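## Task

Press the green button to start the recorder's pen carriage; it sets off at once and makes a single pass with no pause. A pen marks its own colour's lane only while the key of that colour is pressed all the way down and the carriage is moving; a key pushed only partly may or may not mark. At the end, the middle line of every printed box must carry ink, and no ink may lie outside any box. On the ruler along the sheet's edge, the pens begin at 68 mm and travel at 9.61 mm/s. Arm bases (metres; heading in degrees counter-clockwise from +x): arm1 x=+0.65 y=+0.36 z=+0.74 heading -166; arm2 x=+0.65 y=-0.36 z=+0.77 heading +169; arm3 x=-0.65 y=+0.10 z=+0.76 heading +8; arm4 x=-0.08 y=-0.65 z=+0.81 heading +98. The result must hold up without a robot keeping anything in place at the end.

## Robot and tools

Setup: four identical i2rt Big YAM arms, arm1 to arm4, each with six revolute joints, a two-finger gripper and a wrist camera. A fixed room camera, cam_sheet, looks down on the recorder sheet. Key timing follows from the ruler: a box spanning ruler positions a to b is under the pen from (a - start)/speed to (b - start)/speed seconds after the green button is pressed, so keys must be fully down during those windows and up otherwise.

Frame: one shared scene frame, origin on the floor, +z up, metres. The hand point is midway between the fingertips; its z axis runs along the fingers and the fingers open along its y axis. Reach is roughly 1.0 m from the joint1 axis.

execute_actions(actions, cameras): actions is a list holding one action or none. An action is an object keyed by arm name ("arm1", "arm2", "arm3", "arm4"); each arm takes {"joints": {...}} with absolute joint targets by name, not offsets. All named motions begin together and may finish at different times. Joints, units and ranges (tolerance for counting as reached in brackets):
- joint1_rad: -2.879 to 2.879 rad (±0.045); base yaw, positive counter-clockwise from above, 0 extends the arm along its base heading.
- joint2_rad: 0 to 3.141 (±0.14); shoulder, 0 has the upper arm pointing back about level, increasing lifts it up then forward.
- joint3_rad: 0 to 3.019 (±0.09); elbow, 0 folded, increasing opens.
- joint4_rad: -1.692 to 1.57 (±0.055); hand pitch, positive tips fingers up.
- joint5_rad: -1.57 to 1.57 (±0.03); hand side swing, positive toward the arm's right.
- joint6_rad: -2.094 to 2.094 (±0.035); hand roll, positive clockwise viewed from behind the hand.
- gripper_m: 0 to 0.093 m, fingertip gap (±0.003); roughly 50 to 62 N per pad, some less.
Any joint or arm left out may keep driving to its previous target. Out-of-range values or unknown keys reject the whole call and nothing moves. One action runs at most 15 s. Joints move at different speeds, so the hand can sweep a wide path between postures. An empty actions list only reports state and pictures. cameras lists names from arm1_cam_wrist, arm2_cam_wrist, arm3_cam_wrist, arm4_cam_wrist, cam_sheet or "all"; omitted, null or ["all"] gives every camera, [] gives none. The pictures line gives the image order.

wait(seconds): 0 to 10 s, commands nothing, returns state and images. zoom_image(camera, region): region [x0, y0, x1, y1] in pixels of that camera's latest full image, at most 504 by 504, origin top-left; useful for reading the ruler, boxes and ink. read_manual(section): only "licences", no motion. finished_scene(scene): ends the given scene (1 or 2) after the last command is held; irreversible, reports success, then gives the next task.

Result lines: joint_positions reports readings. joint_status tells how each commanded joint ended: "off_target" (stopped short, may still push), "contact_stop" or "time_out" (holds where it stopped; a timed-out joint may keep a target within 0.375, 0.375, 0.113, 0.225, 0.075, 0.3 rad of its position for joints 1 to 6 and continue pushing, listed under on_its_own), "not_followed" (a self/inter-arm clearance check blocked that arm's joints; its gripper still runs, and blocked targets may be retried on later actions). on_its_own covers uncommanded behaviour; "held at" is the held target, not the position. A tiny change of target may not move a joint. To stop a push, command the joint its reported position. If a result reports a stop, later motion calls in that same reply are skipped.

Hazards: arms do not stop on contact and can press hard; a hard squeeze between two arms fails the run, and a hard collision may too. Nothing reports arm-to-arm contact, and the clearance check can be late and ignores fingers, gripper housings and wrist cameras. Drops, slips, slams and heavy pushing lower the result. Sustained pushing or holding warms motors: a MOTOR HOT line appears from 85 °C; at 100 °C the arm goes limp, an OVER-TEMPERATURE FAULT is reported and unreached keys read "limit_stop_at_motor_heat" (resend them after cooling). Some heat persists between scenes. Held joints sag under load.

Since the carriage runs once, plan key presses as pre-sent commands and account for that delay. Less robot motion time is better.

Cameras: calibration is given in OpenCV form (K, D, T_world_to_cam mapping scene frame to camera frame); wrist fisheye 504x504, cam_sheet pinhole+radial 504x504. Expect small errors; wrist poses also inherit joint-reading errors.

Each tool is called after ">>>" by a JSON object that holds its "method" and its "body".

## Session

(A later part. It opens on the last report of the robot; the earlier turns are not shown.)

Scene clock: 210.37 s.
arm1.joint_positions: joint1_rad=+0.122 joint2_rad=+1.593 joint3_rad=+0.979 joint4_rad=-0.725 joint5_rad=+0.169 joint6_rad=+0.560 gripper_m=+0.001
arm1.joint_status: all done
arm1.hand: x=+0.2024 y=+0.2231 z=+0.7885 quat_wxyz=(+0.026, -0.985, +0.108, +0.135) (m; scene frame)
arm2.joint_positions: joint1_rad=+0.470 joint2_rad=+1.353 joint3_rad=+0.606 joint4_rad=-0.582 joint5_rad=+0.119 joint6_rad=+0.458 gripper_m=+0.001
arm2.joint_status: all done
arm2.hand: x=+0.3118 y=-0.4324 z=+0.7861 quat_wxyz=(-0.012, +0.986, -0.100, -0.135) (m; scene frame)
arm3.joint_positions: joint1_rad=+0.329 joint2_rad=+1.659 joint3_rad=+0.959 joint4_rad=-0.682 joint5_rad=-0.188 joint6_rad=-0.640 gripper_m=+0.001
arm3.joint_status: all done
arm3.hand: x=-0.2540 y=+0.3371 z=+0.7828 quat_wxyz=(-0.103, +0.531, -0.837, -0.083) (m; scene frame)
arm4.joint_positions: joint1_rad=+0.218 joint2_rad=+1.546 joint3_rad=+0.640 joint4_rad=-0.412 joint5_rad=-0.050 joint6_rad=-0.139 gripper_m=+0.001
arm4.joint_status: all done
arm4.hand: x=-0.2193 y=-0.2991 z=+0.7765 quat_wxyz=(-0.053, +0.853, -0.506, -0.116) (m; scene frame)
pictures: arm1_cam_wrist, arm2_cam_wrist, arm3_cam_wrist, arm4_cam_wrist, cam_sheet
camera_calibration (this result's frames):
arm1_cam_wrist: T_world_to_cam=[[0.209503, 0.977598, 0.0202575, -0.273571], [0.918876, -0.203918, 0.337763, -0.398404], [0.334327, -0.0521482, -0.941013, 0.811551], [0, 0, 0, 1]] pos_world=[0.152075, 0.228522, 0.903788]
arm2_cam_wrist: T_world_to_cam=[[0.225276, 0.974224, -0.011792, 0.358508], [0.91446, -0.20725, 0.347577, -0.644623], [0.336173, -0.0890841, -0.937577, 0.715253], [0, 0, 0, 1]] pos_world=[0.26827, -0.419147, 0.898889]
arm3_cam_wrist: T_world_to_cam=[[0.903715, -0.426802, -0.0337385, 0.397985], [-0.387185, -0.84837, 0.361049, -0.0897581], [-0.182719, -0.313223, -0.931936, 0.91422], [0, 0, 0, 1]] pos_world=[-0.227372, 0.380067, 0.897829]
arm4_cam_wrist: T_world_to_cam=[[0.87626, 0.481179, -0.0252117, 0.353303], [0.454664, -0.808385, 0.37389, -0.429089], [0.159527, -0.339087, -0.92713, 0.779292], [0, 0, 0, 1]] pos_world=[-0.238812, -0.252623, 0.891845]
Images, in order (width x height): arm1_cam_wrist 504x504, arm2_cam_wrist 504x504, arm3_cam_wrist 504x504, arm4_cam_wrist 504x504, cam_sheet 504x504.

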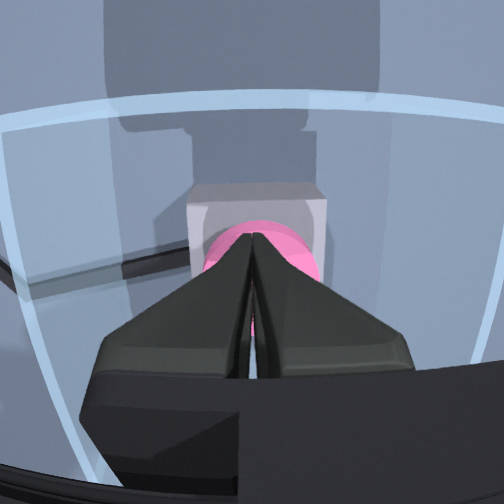

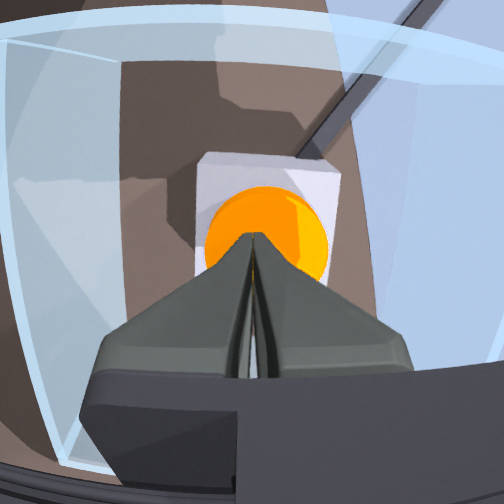

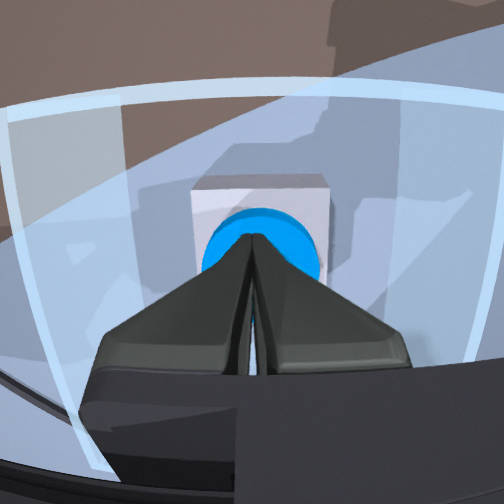

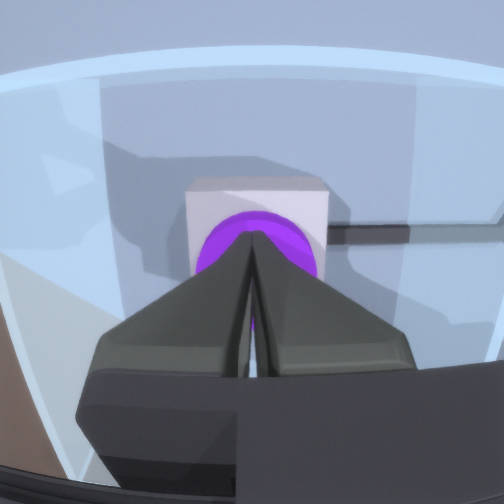

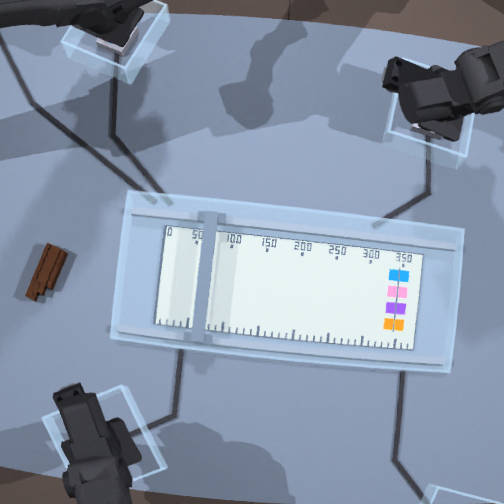

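>>> {"method": "zoom_image", "body": {"camera": "arm4_cam_wrist", "region": [150, 120, 370, 320]}}

>>> {"method": "zoom_image", "body": {"camera": "arm3_cam_wrist", "region": [150, 120, 370, 320]}}

Region (150, 120, 370, 320) of arm4_cam_wrist's 504x504 image, scaled by 2.291, with more detail than that image has; it fills the top 458 rows of this view, and the rest is white.

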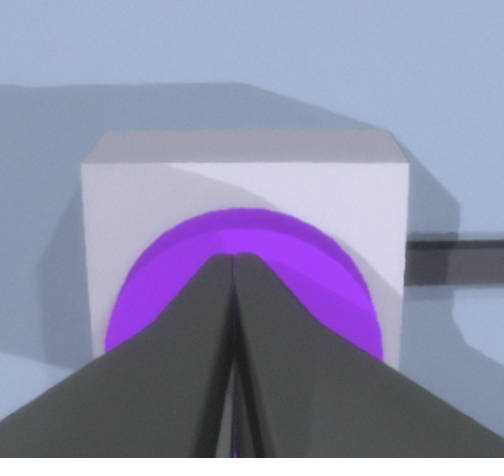

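Region (150, 120, 370, 320) of arm3_cam_wrist's 504x504 image, scaled by 2.291, with more detail than that image has; it fills the top 458 rows of this view, and the rest is white.

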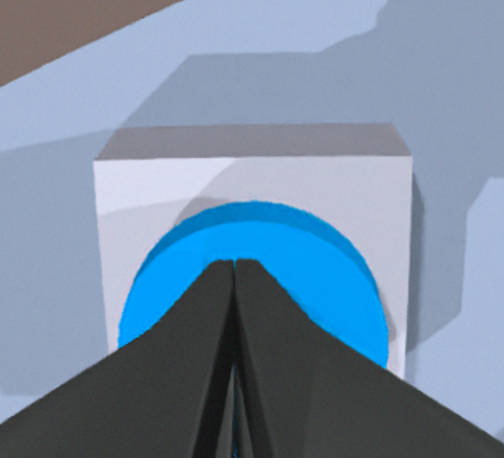

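>>> {"method": "execute_actions", "body": {"actions": [{"arm1":{"joints":{"joint2_rad":1.52}},"arm2":{"joints":{"joint2_rad":1.26}},"arm3":{"joints":{"joint2_rad":1.43,"joint3_rad":1.059,"joint4_rad":-0.895}},"arm4":{"joints":{"joint2_rad":1.45}}}], "cameras": []}}

>>> {"method": "execute_actions", "body": {"actions": [{"arm3":{"joints":{"joint1_rad":1.253,"joint2_rad":1.46,"joint3_rad":1.003,"joint4_rad":-1.114,"joint5_rad":0,"joint6_rad":0}}}]}}

Scene clock: 221.53 s.
arm1.joint_positions: joint1_rad=+0.122 joint2_rad=+1.525 joint3_rad=+0.979 joint4_rad=-0.725 joint5_rad=+0.169 joint6_rad=+0.560 gripper_m=+0.001
arm1.joint_status: all done
arm1.hand: x=+0.1979 y=+0.2214 z=+0.8188 quat_wxyz=(+0.011, -0.980, +0.111, +0.165) (m; scene frame)
arm2.joint_positions: joint1_rad=+0.470 joint2_rad=+1.254 joint3_rad=+0.597 joint4_rad=-0.582 joint5_rad=+0.119 joint6_rad=+0.458 gripper_m=+0.001
arm2.joint_status: all done
arm2.hand: x=+0.3069 y=-0.4338 z=+0.8149 quat_wxyz=(+0.004, +0.979, -0.102, -0.176) (m; scene frame)
arm3.joint_positions: joint1_rad=+0.329 joint2_rad=+1.416 joint3_rad=+1.032 joint4_rad=-0.884 joint5_rad=-0.188 joint6_rad=-0.640 gripper_m=+0.001
arm3.joint_status: all done
arm3.hand: x=-0.2577 y=+0.3358 z=+0.9058 quat_wxyz=(-0.158, +0.531, -0.829, -0.078) (m; scene frame)
arm4.joint_positions: joint1_rad=+0.218 joint2_rad=+1.448 joint3_rad=+0.635 joint4_rad=-0.410 joint5_rad=-0.050 joint6_rad=-0.139 gripper_m=+0.001
arm4.joint_status: all done
arm4.hand: x=-0.2230 y=-0.2878 z=+0.8107 quat_wxyz=(-0.083, +0.847, -0.502, -0.153) (m; scene frame)
pictures: none
No camera images: the call's "cameras" was empty. Leave "cameras" out to get every camera's image.

Scene clock: 223.20 s.
arm1.joint_positions: joint1_rad=+0.122 joint2_rad=+1.525 joint3_rad=+0.979 joint4_rad=-0.725 joint5_rad=+0.169 joint6_rad=+0.560 gripper_m=+0.001
arm1.joint_status: not commanded
arm1.hand: x=+0.1979 y=+0.2214 z=+0.8188 quat_wxyz=(+0.011, -0.980, +0.111, +0.165) (m; scene frame)
arm2.joint_positions: joint1_rad=+0.470 joint2_rad=+1.254 joint3_rad=+0.597 joint4_rad=-0.582 joint5_rad=+0.119 joint6_rad=+0.458 gripper_m=+0.001
arm2.joint_status: not commanded
arm2.hand: x=+0.3069 y=-0.4338 z=+0.8149 quat_wxyz=(+0.004, +0.979, -0.102, -0.176) (m; scene frame)
arm3.joint_positions: joint1_rad=+1.250 joint2_rad=+1.451 joint3_rad=+1.007 joint4_rad=-1.103 joint5_rad=-0.003 joint6_rad=-0.011 gripper_m=+0.001
arm3.joint_status: all done
arm3.hand: x=-0.5801 y=+0.4884 z=+0.8686 quat_wxyz=(-0.009, +0.645, -0.764, -0.006) (m; scene frame)
arm4.joint_positions: joint1_rad=+0.218 joint2_rad=+1.448 joint3_rad=+0.635 joint4_rad=-0.410 joint5_rad=-0.050 joint6_rad=-0.139 gripper_m=+0.001
arm4.joint_status: not commanded
arm4.hand: x=-0.2230 y=-0.2878 z=+0.8107 quat_wxyz=(-0.083, +0.847, -0.502, -0.153) (m; scene frame)
pictures: arm1_cam_wrist, arm2_cam_wrist, arm3_cam_wrist, arm4_cam_wrist, cam_sheet
camera_calibration (this result's frames):
arm1_cam_wrist: T_world_to_cam=[[0.209748, 0.977617, -0.0164582, -0.241638], [0.9386, -0.196604, 0.283508, -0.365938], [0.273927, -0.0749128, -0.958829, 0.873058], [0, 0, 0, 1]] pos_world=[0.154999, 0.229688, 0.936882]
arm2_cam_wrist: T_world_to_cam=[[0.222386, 0.973442, -0.0543621, 0.3965], [0.941156, -0.199786, 0.272602, -0.594354], [0.254501, -0.111786, -0.96059, 0.777737], [0, 0, 0, 1]] pos_world=[0.273268, -0.417774, 0.930663]
arm3_cam_wrist: T_world_to_cam=[[0.985095, -0.172006, -0.000885978, 0.654379], [-0.140368, -0.806853, 0.573834, -0.180566], [-0.099418, -0.565157, -0.818971, 1.05523], [0, 0, 0, 1]] pos_world=[-0.565062, 0.56324, 0.968402]
arm4_cam_wrist: T_world_to_cam=[[0.876282, 0.481668, -0.0111863, 0.340732], [0.464566, -0.83856, 0.284595, -0.36509], [0.1277, -0.254583, -0.958582, 0.858197], [0, 0, 0, 1]] pos_world=[-0.238561, -0.251788, 0.930367]
Images, in order (width x height): arm1_cam_wrist 504x504, arm2_cam_wrist 504x504, arm3_cam_wrist 504x504, arm4_cam_wrist 504x504, cam_sheet 504x504.

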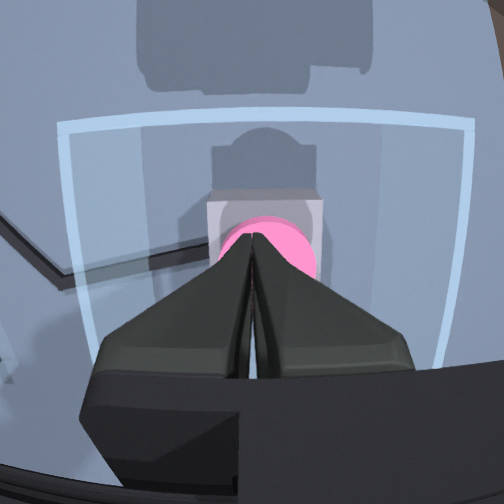

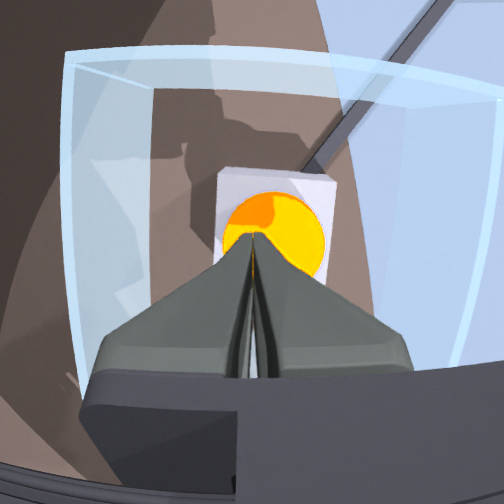

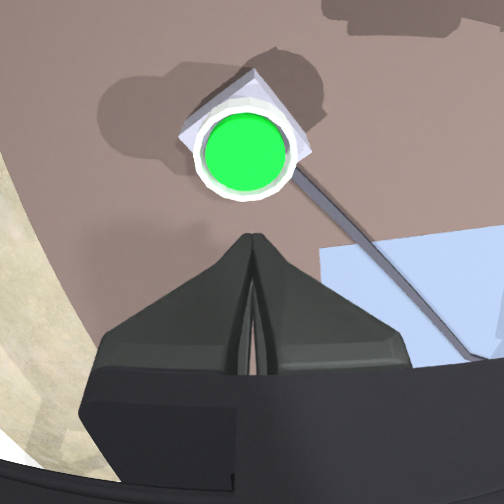

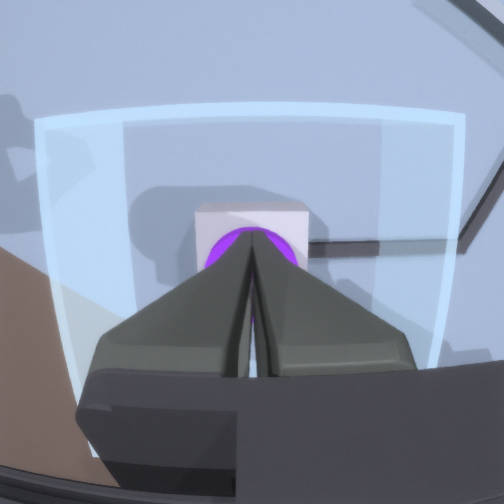

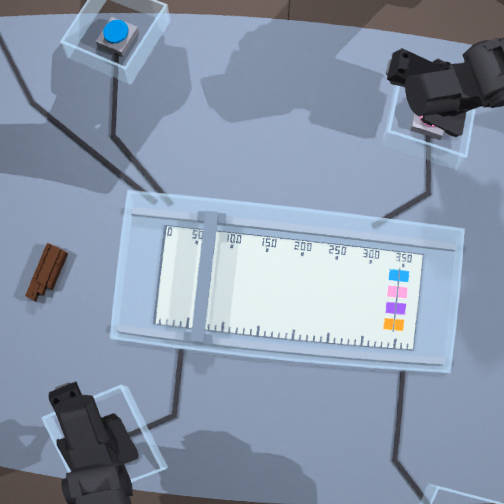

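>>> {"method": "execute_actions", "body": {"actions": [{"arm3":{"joints":{"joint1_rad":1.26,"joint2_rad":1.52,"joint3_rad":0.941,"joint4_rad":-0.975}}}], "cameras": ["arm3_cam_wrist","cam_sheet"]}}

Scene clock: 228.87 s.
arm1.joint_positions: joint1_rad=+0.122 joint2_rad=+1.525 joint3_rad=+0.979 joint4_rad=-0.725 joint5_rad=+0.169 joint6_rad=+0.560 gripper_m=+0.001
arm1.joint_status: not commanded
arm1.hand: x=+0.1979 y=+0.2214 z=+0.8188 quat_wxyz=(+0.011, -0.980, +0.111, +0.165) (m; scene frame)
arm2.joint_positions: joint1_rad=+0.470 joint2_rad=+1.254 joint3_rad=+0.597 joint4_rad=-0.582 joint5_rad=+0.119 joint6_rad=+0.458 gripper_m=+0.001
arm2.joint_status: not commanded
arm2.hand: x=+0.3069 y=-0.4338 z=+0.8149 quat_wxyz=(+0.004, +0.979, -0.102, -0.176) (m; scene frame)
arm3.joint_positions: joint1_rad=+1.250 joint2_rad=+1.520 joint3_rad=+0.940 joint4_rad=-0.986 joint5_rad=-0.003 joint6_rad=-0.011 gripper_m=+0.001
arm3.joint_status: all done
arm3.hand: x=-0.5805 y=+0.4850 z=+0.8212 quat_wxyz=(-0.002, +0.645, -0.764, -0.001) (m; scene frame)
arm4.joint_positions: joint1_rad=+0.218 joint2_rad=+1.448 joint3_rad=+0.635 joint4_rad=-0.410 joint5_rad=-0.050 joint6_rad=-0.139 gripper_m=+0.001
arm4.joint_status: not commanded
arm4.hand: x=-0.2230 y=-0.2878 z=+0.8107 quat_wxyz=(-0.083, +0.847, -0.502, -0.153) (m; scene frame)
pictures: arm3_cam_wrist, cam_sheet
camera_calibration (this result's frames):
arm3_cam_wrist: T_world_to_cam=[[0.985013, -0.172478, -0.00100703, 0.654427], [-0.138874, -0.796537, 0.588423, -0.172286], [-0.102292, -0.579465, -0.808552, 1.01114], [0, 0, 0, 1]] pos_world=[-0.565114, 0.561562, 0.919595]
Images, in order (width x height): arm3_cam_wrist 504x504, cam_sheet 504x504.

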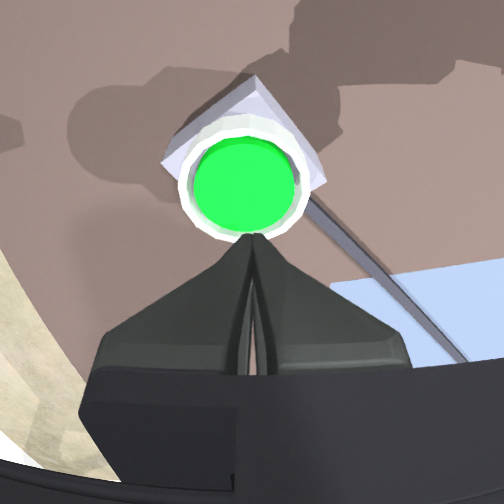

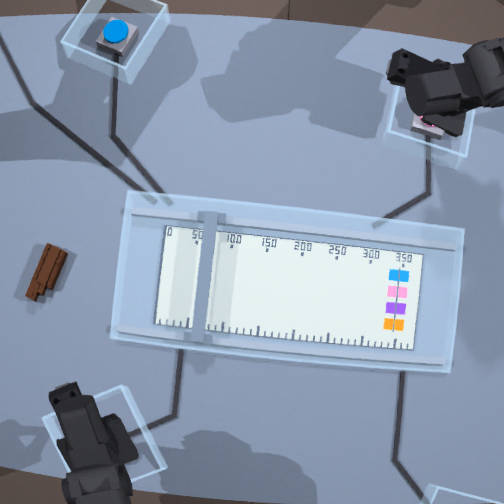

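>>> {"method": "execute_actions", "body": {"actions": [{"arm3":{"joints":{"joint2_rad":1.40}}}], "cameras": []}}

>>> {"method": "execute_actions", "body": {"actions": [{"arm3":{"joints":{"joint1_rad":0.326,"joint2_rad":1.43,"joint3_rad":1.059,"joint4_rad":-0.895,"joint5_rad":-0.187,"joint6_rad":-0.65}}}], "cameras": []}}

>>> {"method": "execute_actions", "body": {"actions": [{"arm3":{"joints":{"joint2_rad":1.56,"joint3_rad":0.951,"joint4_rad":-0.672}}}], "cameras": ["arm3_cam_wrist"]}}

Scene clock: 239.43 s.
arm1.joint_positions: joint1_rad=+0.122 joint2_rad=+1.525 joint3_rad=+0.979 joint4_rad=-0.725 joint5_rad=+0.169 joint6_rad=+0.560 gripper_m=+0.001
arm1.joint_status: not commanded
arm1.hand: x=+0.1979 y=+0.2214 z=+0.8188 quat_wxyz=(+0.011, -0.980, +0.111, +0.165) (m; scene frame)
arm2.joint_positions: joint1_rad=+0.470 joint2_rad=+1.254 joint3_rad=+0.597 joint4_rad=-0.582 joint5_rad=+0.119 joint6_rad=+0.458 gripper_m=+0.001
arm2.joint_status: not commanded
arm2.hand: x=+0.3069 y=-0.4338 z=+0.8149 quat_wxyz=(+0.004, +0.979, -0.102, -0.176) (m; scene frame)
arm3.joint_positions: joint1_rad=+1.250 joint2_rad=+1.386 joint3_rad=+0.940 joint4_rad=-0.986 joint5_rad=-0.003 joint6_rad=-0.011 gripper_m=+0.001
arm3.joint_status: all done
arm3.hand: x=-0.5795 y=+0.4915 z=+0.8712 quat_wxyz=(-0.053, +0.644, -0.762, -0.043) (m; scene frame)
arm4.joint_positions: joint1_rad=+0.218 joint2_rad=+1.448 joint3_rad=+0.635 joint4_rad=-0.410 joint5_rad=-0.050 joint6_rad=-0.139 gripper_m=+0.001
arm4.joint_status: not commanded
arm4.hand: x=-0.2230 y=-0.2878 z=+0.8107 quat_wxyz=(-0.083, +0.847, -0.502, -0.153) (m; scene frame)
pictures: none
No camera images: the call's "cameras" was empty. Leave "cameras" out to get every camera's image.

Scene clock: 241.10 s.
arm1.joint_positions: joint1_rad=+0.122 joint2_rad=+1.525 joint3_rad=+0.979 joint4_rad=-0.725 joint5_rad=+0.169 joint6_rad=+0.560 gripper_m=+0.001
arm1.joint_status: not commanded
arm1.hand: x=+0.1979 y=+0.2214 z=+0.8188 quat_wxyz=(+0.011, -0.980, +0.111, +0.165) (m; scene frame)
arm2.joint_positions: joint1_rad=+0.470 joint2_rad=+1.254 joint3_rad=+0.597 joint4_rad=-0.582 joint5_rad=+0.119 joint6_rad=+0.458 gripper_m=+0.001
arm2.joint_status: not commanded
arm2.hand: x=+0.3069 y=-0.4338 z=+0.8149 quat_wxyz=(+0.004, +0.979, -0.102, -0.176) (m; scene frame)
arm3.joint_positions: joint1_rad=+0.329 joint2_rad=+1.427 joint3_rad=+1.027 joint4_rad=-0.900 joint5_rad=-0.185 joint6_rad=-0.639 gripper_m=+0.001
arm3.joint_status: all done
arm3.hand: x=-0.2623 y=+0.3328 z=+0.8981 quat_wxyz=(-0.143, +0.531, -0.832, -0.078) (m; scene frame)
arm4.joint_positions: joint1_rad=+0.218 joint2_rad=+1.448 joint3_rad=+0.635 joint4_rad=-0.410 joint5_rad=-0.050 joint6_rad=-0.139 gripper_m=+0.001
arm4.joint_status: not commanded
arm4.hand: x=-0.2230 y=-0.2878 z=+0.8107 quat_wxyz=(-0.083, +0.847, -0.502, -0.153) (m; scene frame)
pictures: none
No camera images: the call's "cameras" was empty. Leave "cameras" out to get every camera's image.

Scene clock: 242.10 s.
arm1.joint_positions: joint1_rad=+0.122 joint2_rad=+1.525 joint3_rad=+0.979 joint4_rad=-0.725 joint5_rad=+0.169 joint6_rad=+0.560 gripper_m=+0.001
arm1.joint_status: not commanded
arm1.hand: x=+0.1979 y=+0.2214 z=+0.8188 quat_wxyz=(+0.011, -0.980, +0.111, +0.165) (m; scene frame)
arm2.joint_positions: joint1_rad=+0.470 joint2_rad=+1.254 joint3_rad=+0.597 joint4_rad=-0.582 joint5_rad=+0.119 joint6_rad=+0.458 gripper_m=+0.001
arm2.joint_status: not commanded
arm2.hand: x=+0.3069 y=-0.4338 z=+0.8149 quat_wxyz=(+0.004, +0.979, -0.102, -0.176) (m; scene frame)
arm3.joint_positions: joint1_rad=+0.329 joint2_rad=+1.569 joint3_rad=+0.945 joint4_rad=-0.686 joint5_rad=-0.185 joint6_rad=-0.639 gripper_m=+0.001
arm3.joint_status: all done
arm3.hand: x=-0.2528 y=+0.3373 z=+0.8173 quat_wxyz=(-0.138, +0.531, -0.833, -0.078) (m; scene frame)
arm4.joint_positions: joint1_rad=+0.218 joint2_rad=+1.448 joint3_rad=+0.635 joint4_rad=-0.410 joint5_rad=-0.050 joint6_rad=-0.139 gripper_m=+0.001
arm4.joint_status: not commanded
arm4.hand: x=-0.2230 y=-0.2878 z=+0.8107 quat_wxyz=(-0.083, +0.847, -0.502, -0.153) (m; scene frame)
pictures: arm3_cam_wrist
camera_calibration (this result's frames):
arm3_cam_wrist: T_world_to_cam=[[0.903766, -0.427841, 0.0126407, 0.360647], [-0.41047, -0.857943, 0.308949, -0.0617022], [-0.121336, -0.284406, -0.950995, 0.967927], [0, 0, 0, 1]] pos_world=[-0.233822, 0.376647, 0.934998]
Images, in order (width x height): arm3_cam_wrist 504x504.

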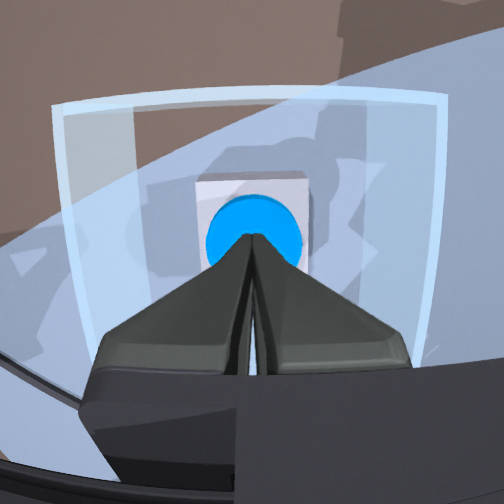

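>>> {"method": "execute_actions", "body": {"actions": [{"arm3":{"joints":{"joint2_rad":1.40,"joint3_rad":1.059,"joint4_rad":-0.895}}}], "cameras": []}}

>>> {"method": "execute_actions", "body": {"actions": [{"arm3":{"joints":{"joint1_rad":1.253,"joint2_rad":1.44,"joint3_rad":1.003,"joint4_rad":-1.114,"joint5_rad":0,"joint6_rad":0}}}], "cameras": []}}

>>> {"method": "execute_actions", "body": {"actions": [{"arm3":{"joints":{"joint2_rad":1.52,"joint3_rad":0.941,"joint4_rad":-0.975}}}], "cameras": ["arm3_cam_wrist"]}}

Scene clock: 248.60 s.
arm1.joint_positions: joint1_rad=+0.122 joint2_rad=+1.525 joint3_rad=+0.979 joint4_rad=-0.725 joint5_rad=+0.169 joint6_rad=+0.560 gripper_m=+0.001
arm1.joint_status: not commanded
arm1.hand: x=+0.1979 y=+0.2214 z=+0.8188 quat_wxyz=(+0.011, -0.980, +0.111, +0.165) (m; scene frame)
arm2.joint_positions: joint1_rad=+0.470 joint2_rad=+1.254 joint3_rad=+0.597 joint4_rad=-0.582 joint5_rad=+0.119 joint6_rad=+0.458 gripper_m=+0.001
arm2.joint_status: not commanded
arm2.hand: x=+0.3069 y=-0.4338 z=+0.8149 quat_wxyz=(+0.004, +0.979, -0.102, -0.176) (m; scene frame)
arm3.joint_positions: joint1_rad=+0.329 joint2_rad=+1.385 joint3_rad=+1.030 joint4_rad=-0.884 joint5_rad=-0.185 joint6_rad=-0.640 gripper_m=+0.001
arm3.joint_status: all done
arm3.hand: x=-0.2585 y=+0.3348 z=+0.9185 quat_wxyz=(-0.173, +0.531, -0.826, -0.075) (m; scene frame)
arm4.joint_positions: joint1_rad=+0.218 joint2_rad=+1.448 joint3_rad=+0.635 joint4_rad=-0.410 joint5_rad=-0.050 joint6_rad=-0.139 gripper_m=+0.001
arm4.joint_status: not commanded
arm4.hand: x=-0.2230 y=-0.2878 z=+0.8107 quat_wxyz=(-0.083, +0.847, -0.502, -0.153) (m; scene frame)
pictures: none
No camera images: the call's "cameras" was empty. Leave "cameras" out to get every camera's image.

Scene clock: 250.27 s.
arm1.joint_positions: joint1_rad=+0.122 joint2_rad=+1.525 joint3_rad=+0.979 joint4_rad=-0.725 joint5_rad=+0.169 joint6_rad=+0.560 gripper_m=+0.001
arm1.joint_status: not commanded
arm1.hand: x=+0.1979 y=+0.2214 z=+0.8188 quat_wxyz=(+0.011, -0.980, +0.111, +0.165) (m; scene frame)
arm2.joint_positions: joint1_rad=+0.470 joint2_rad=+1.254 joint3_rad=+0.597 joint4_rad=-0.582 joint5_rad=+0.119 joint6_rad=+0.458 gripper_m=+0.001
arm2.joint_status: not commanded
arm2.hand: x=+0.3069 y=-0.4338 z=+0.8149 quat_wxyz=(+0.004, +0.979, -0.102, -0.176) (m; scene frame)
arm3.joint_positions: joint1_rad=+1.250 joint2_rad=+1.435 joint3_rad=+1.006 joint4_rad=-1.103 joint5_rad=-0.003 joint6_rad=-0.011 gripper_m=+0.001
arm3.joint_status: all done
arm3.hand: x=-0.5800 y=+0.4887 z=+0.8748 quat_wxyz=(-0.015, +0.645, -0.764, -0.012) (m; scene frame)
arm4.joint_positions: joint1_rad=+0.218 joint2_rad=+1.448 joint3_rad=+0.635 joint4_rad=-0.410 joint5_rad=-0.050 joint6_rad=-0.139 gripper_m=+0.001
arm4.joint_status: not commanded
arm4.hand: x=-0.2230 y=-0.2878 z=+0.8107 quat_wxyz=(-0.083, +0.847, -0.502, -0.153) (m; scene frame)
pictures: none
No camera images: the call's "cameras" was empty. Leave "cameras" out to get every camera's image.

Scene clock: 251.13 s.
arm1.joint_positions: joint1_rad=+0.122 joint2_rad=+1.525 joint3_rad=+0.979 joint4_rad=-0.725 joint5_rad=+0.169 joint6_rad=+0.560 gripper_m=+0.001
arm1.joint_status: not commanded
arm1.hand: x=+0.1979 y=+0.2214 z=+0.8188 quat_wxyz=(+0.011, -0.980, +0.111, +0.165) (m; scene frame)
arm2.joint_positions: joint1_rad=+0.470 joint2_rad=+1.254 joint3_rad=+0.597 joint4_rad=-0.582 joint5_rad=+0.119 joint6_rad=+0.458 gripper_m=+0.001
arm2.joint_status: not commanded
arm2.hand: x=+0.3069 y=-0.4338 z=+0.8149 quat_wxyz=(+0.004, +0.979, -0.102, -0.176) (m; scene frame)
arm3.joint_positions: joint1_rad=+1.250 joint2_rad=+1.523 joint3_rad=+0.940 joint4_rad=-0.986 joint5_rad=-0.003 joint6_rad=-0.011 gripper_m=+0.001
arm3.joint_status: all done
arm3.hand: x=-0.5805 y=+0.4848 z=+0.8201 quat_wxyz=(+0.000, +0.645, -0.764, +0.000) (m; scene frame)
arm4.joint_positions: joint1_rad=+0.218 joint2_rad=+1.448 joint3_rad=+0.635 joint4_rad=-0.410 joint5_rad=-0.050 joint6_rad=-0.139 gripper_m=+0.001
arm4.joint_status: not commanded
arm4.hand: x=-0.2230 y=-0.2878 z=+0.8107 quat_wxyz=(-0.083, +0.847, -0.502, -0.153) (m; scene frame)
pictures: arm3_cam_wrist
camera_calibration (this result's frames):
arm3_cam_wrist: T_world_to_cam=[[0.984944, -0.172871, -0.00102618, 0.654589], [-0.138867, -0.794712, 0.590888, -0.174709], [-0.102963, -0.581849, -0.806753, 1.00939], [0, 0, 0, 1]] pos_world=[-0.565065, 0.561626, 0.91823]
Images, in order (width x height): arm3_cam_wrist 504x504.

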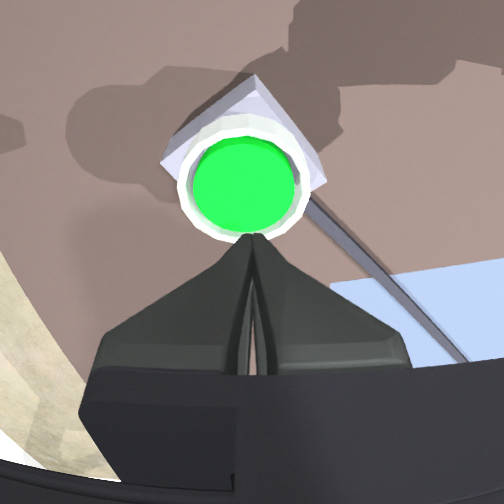

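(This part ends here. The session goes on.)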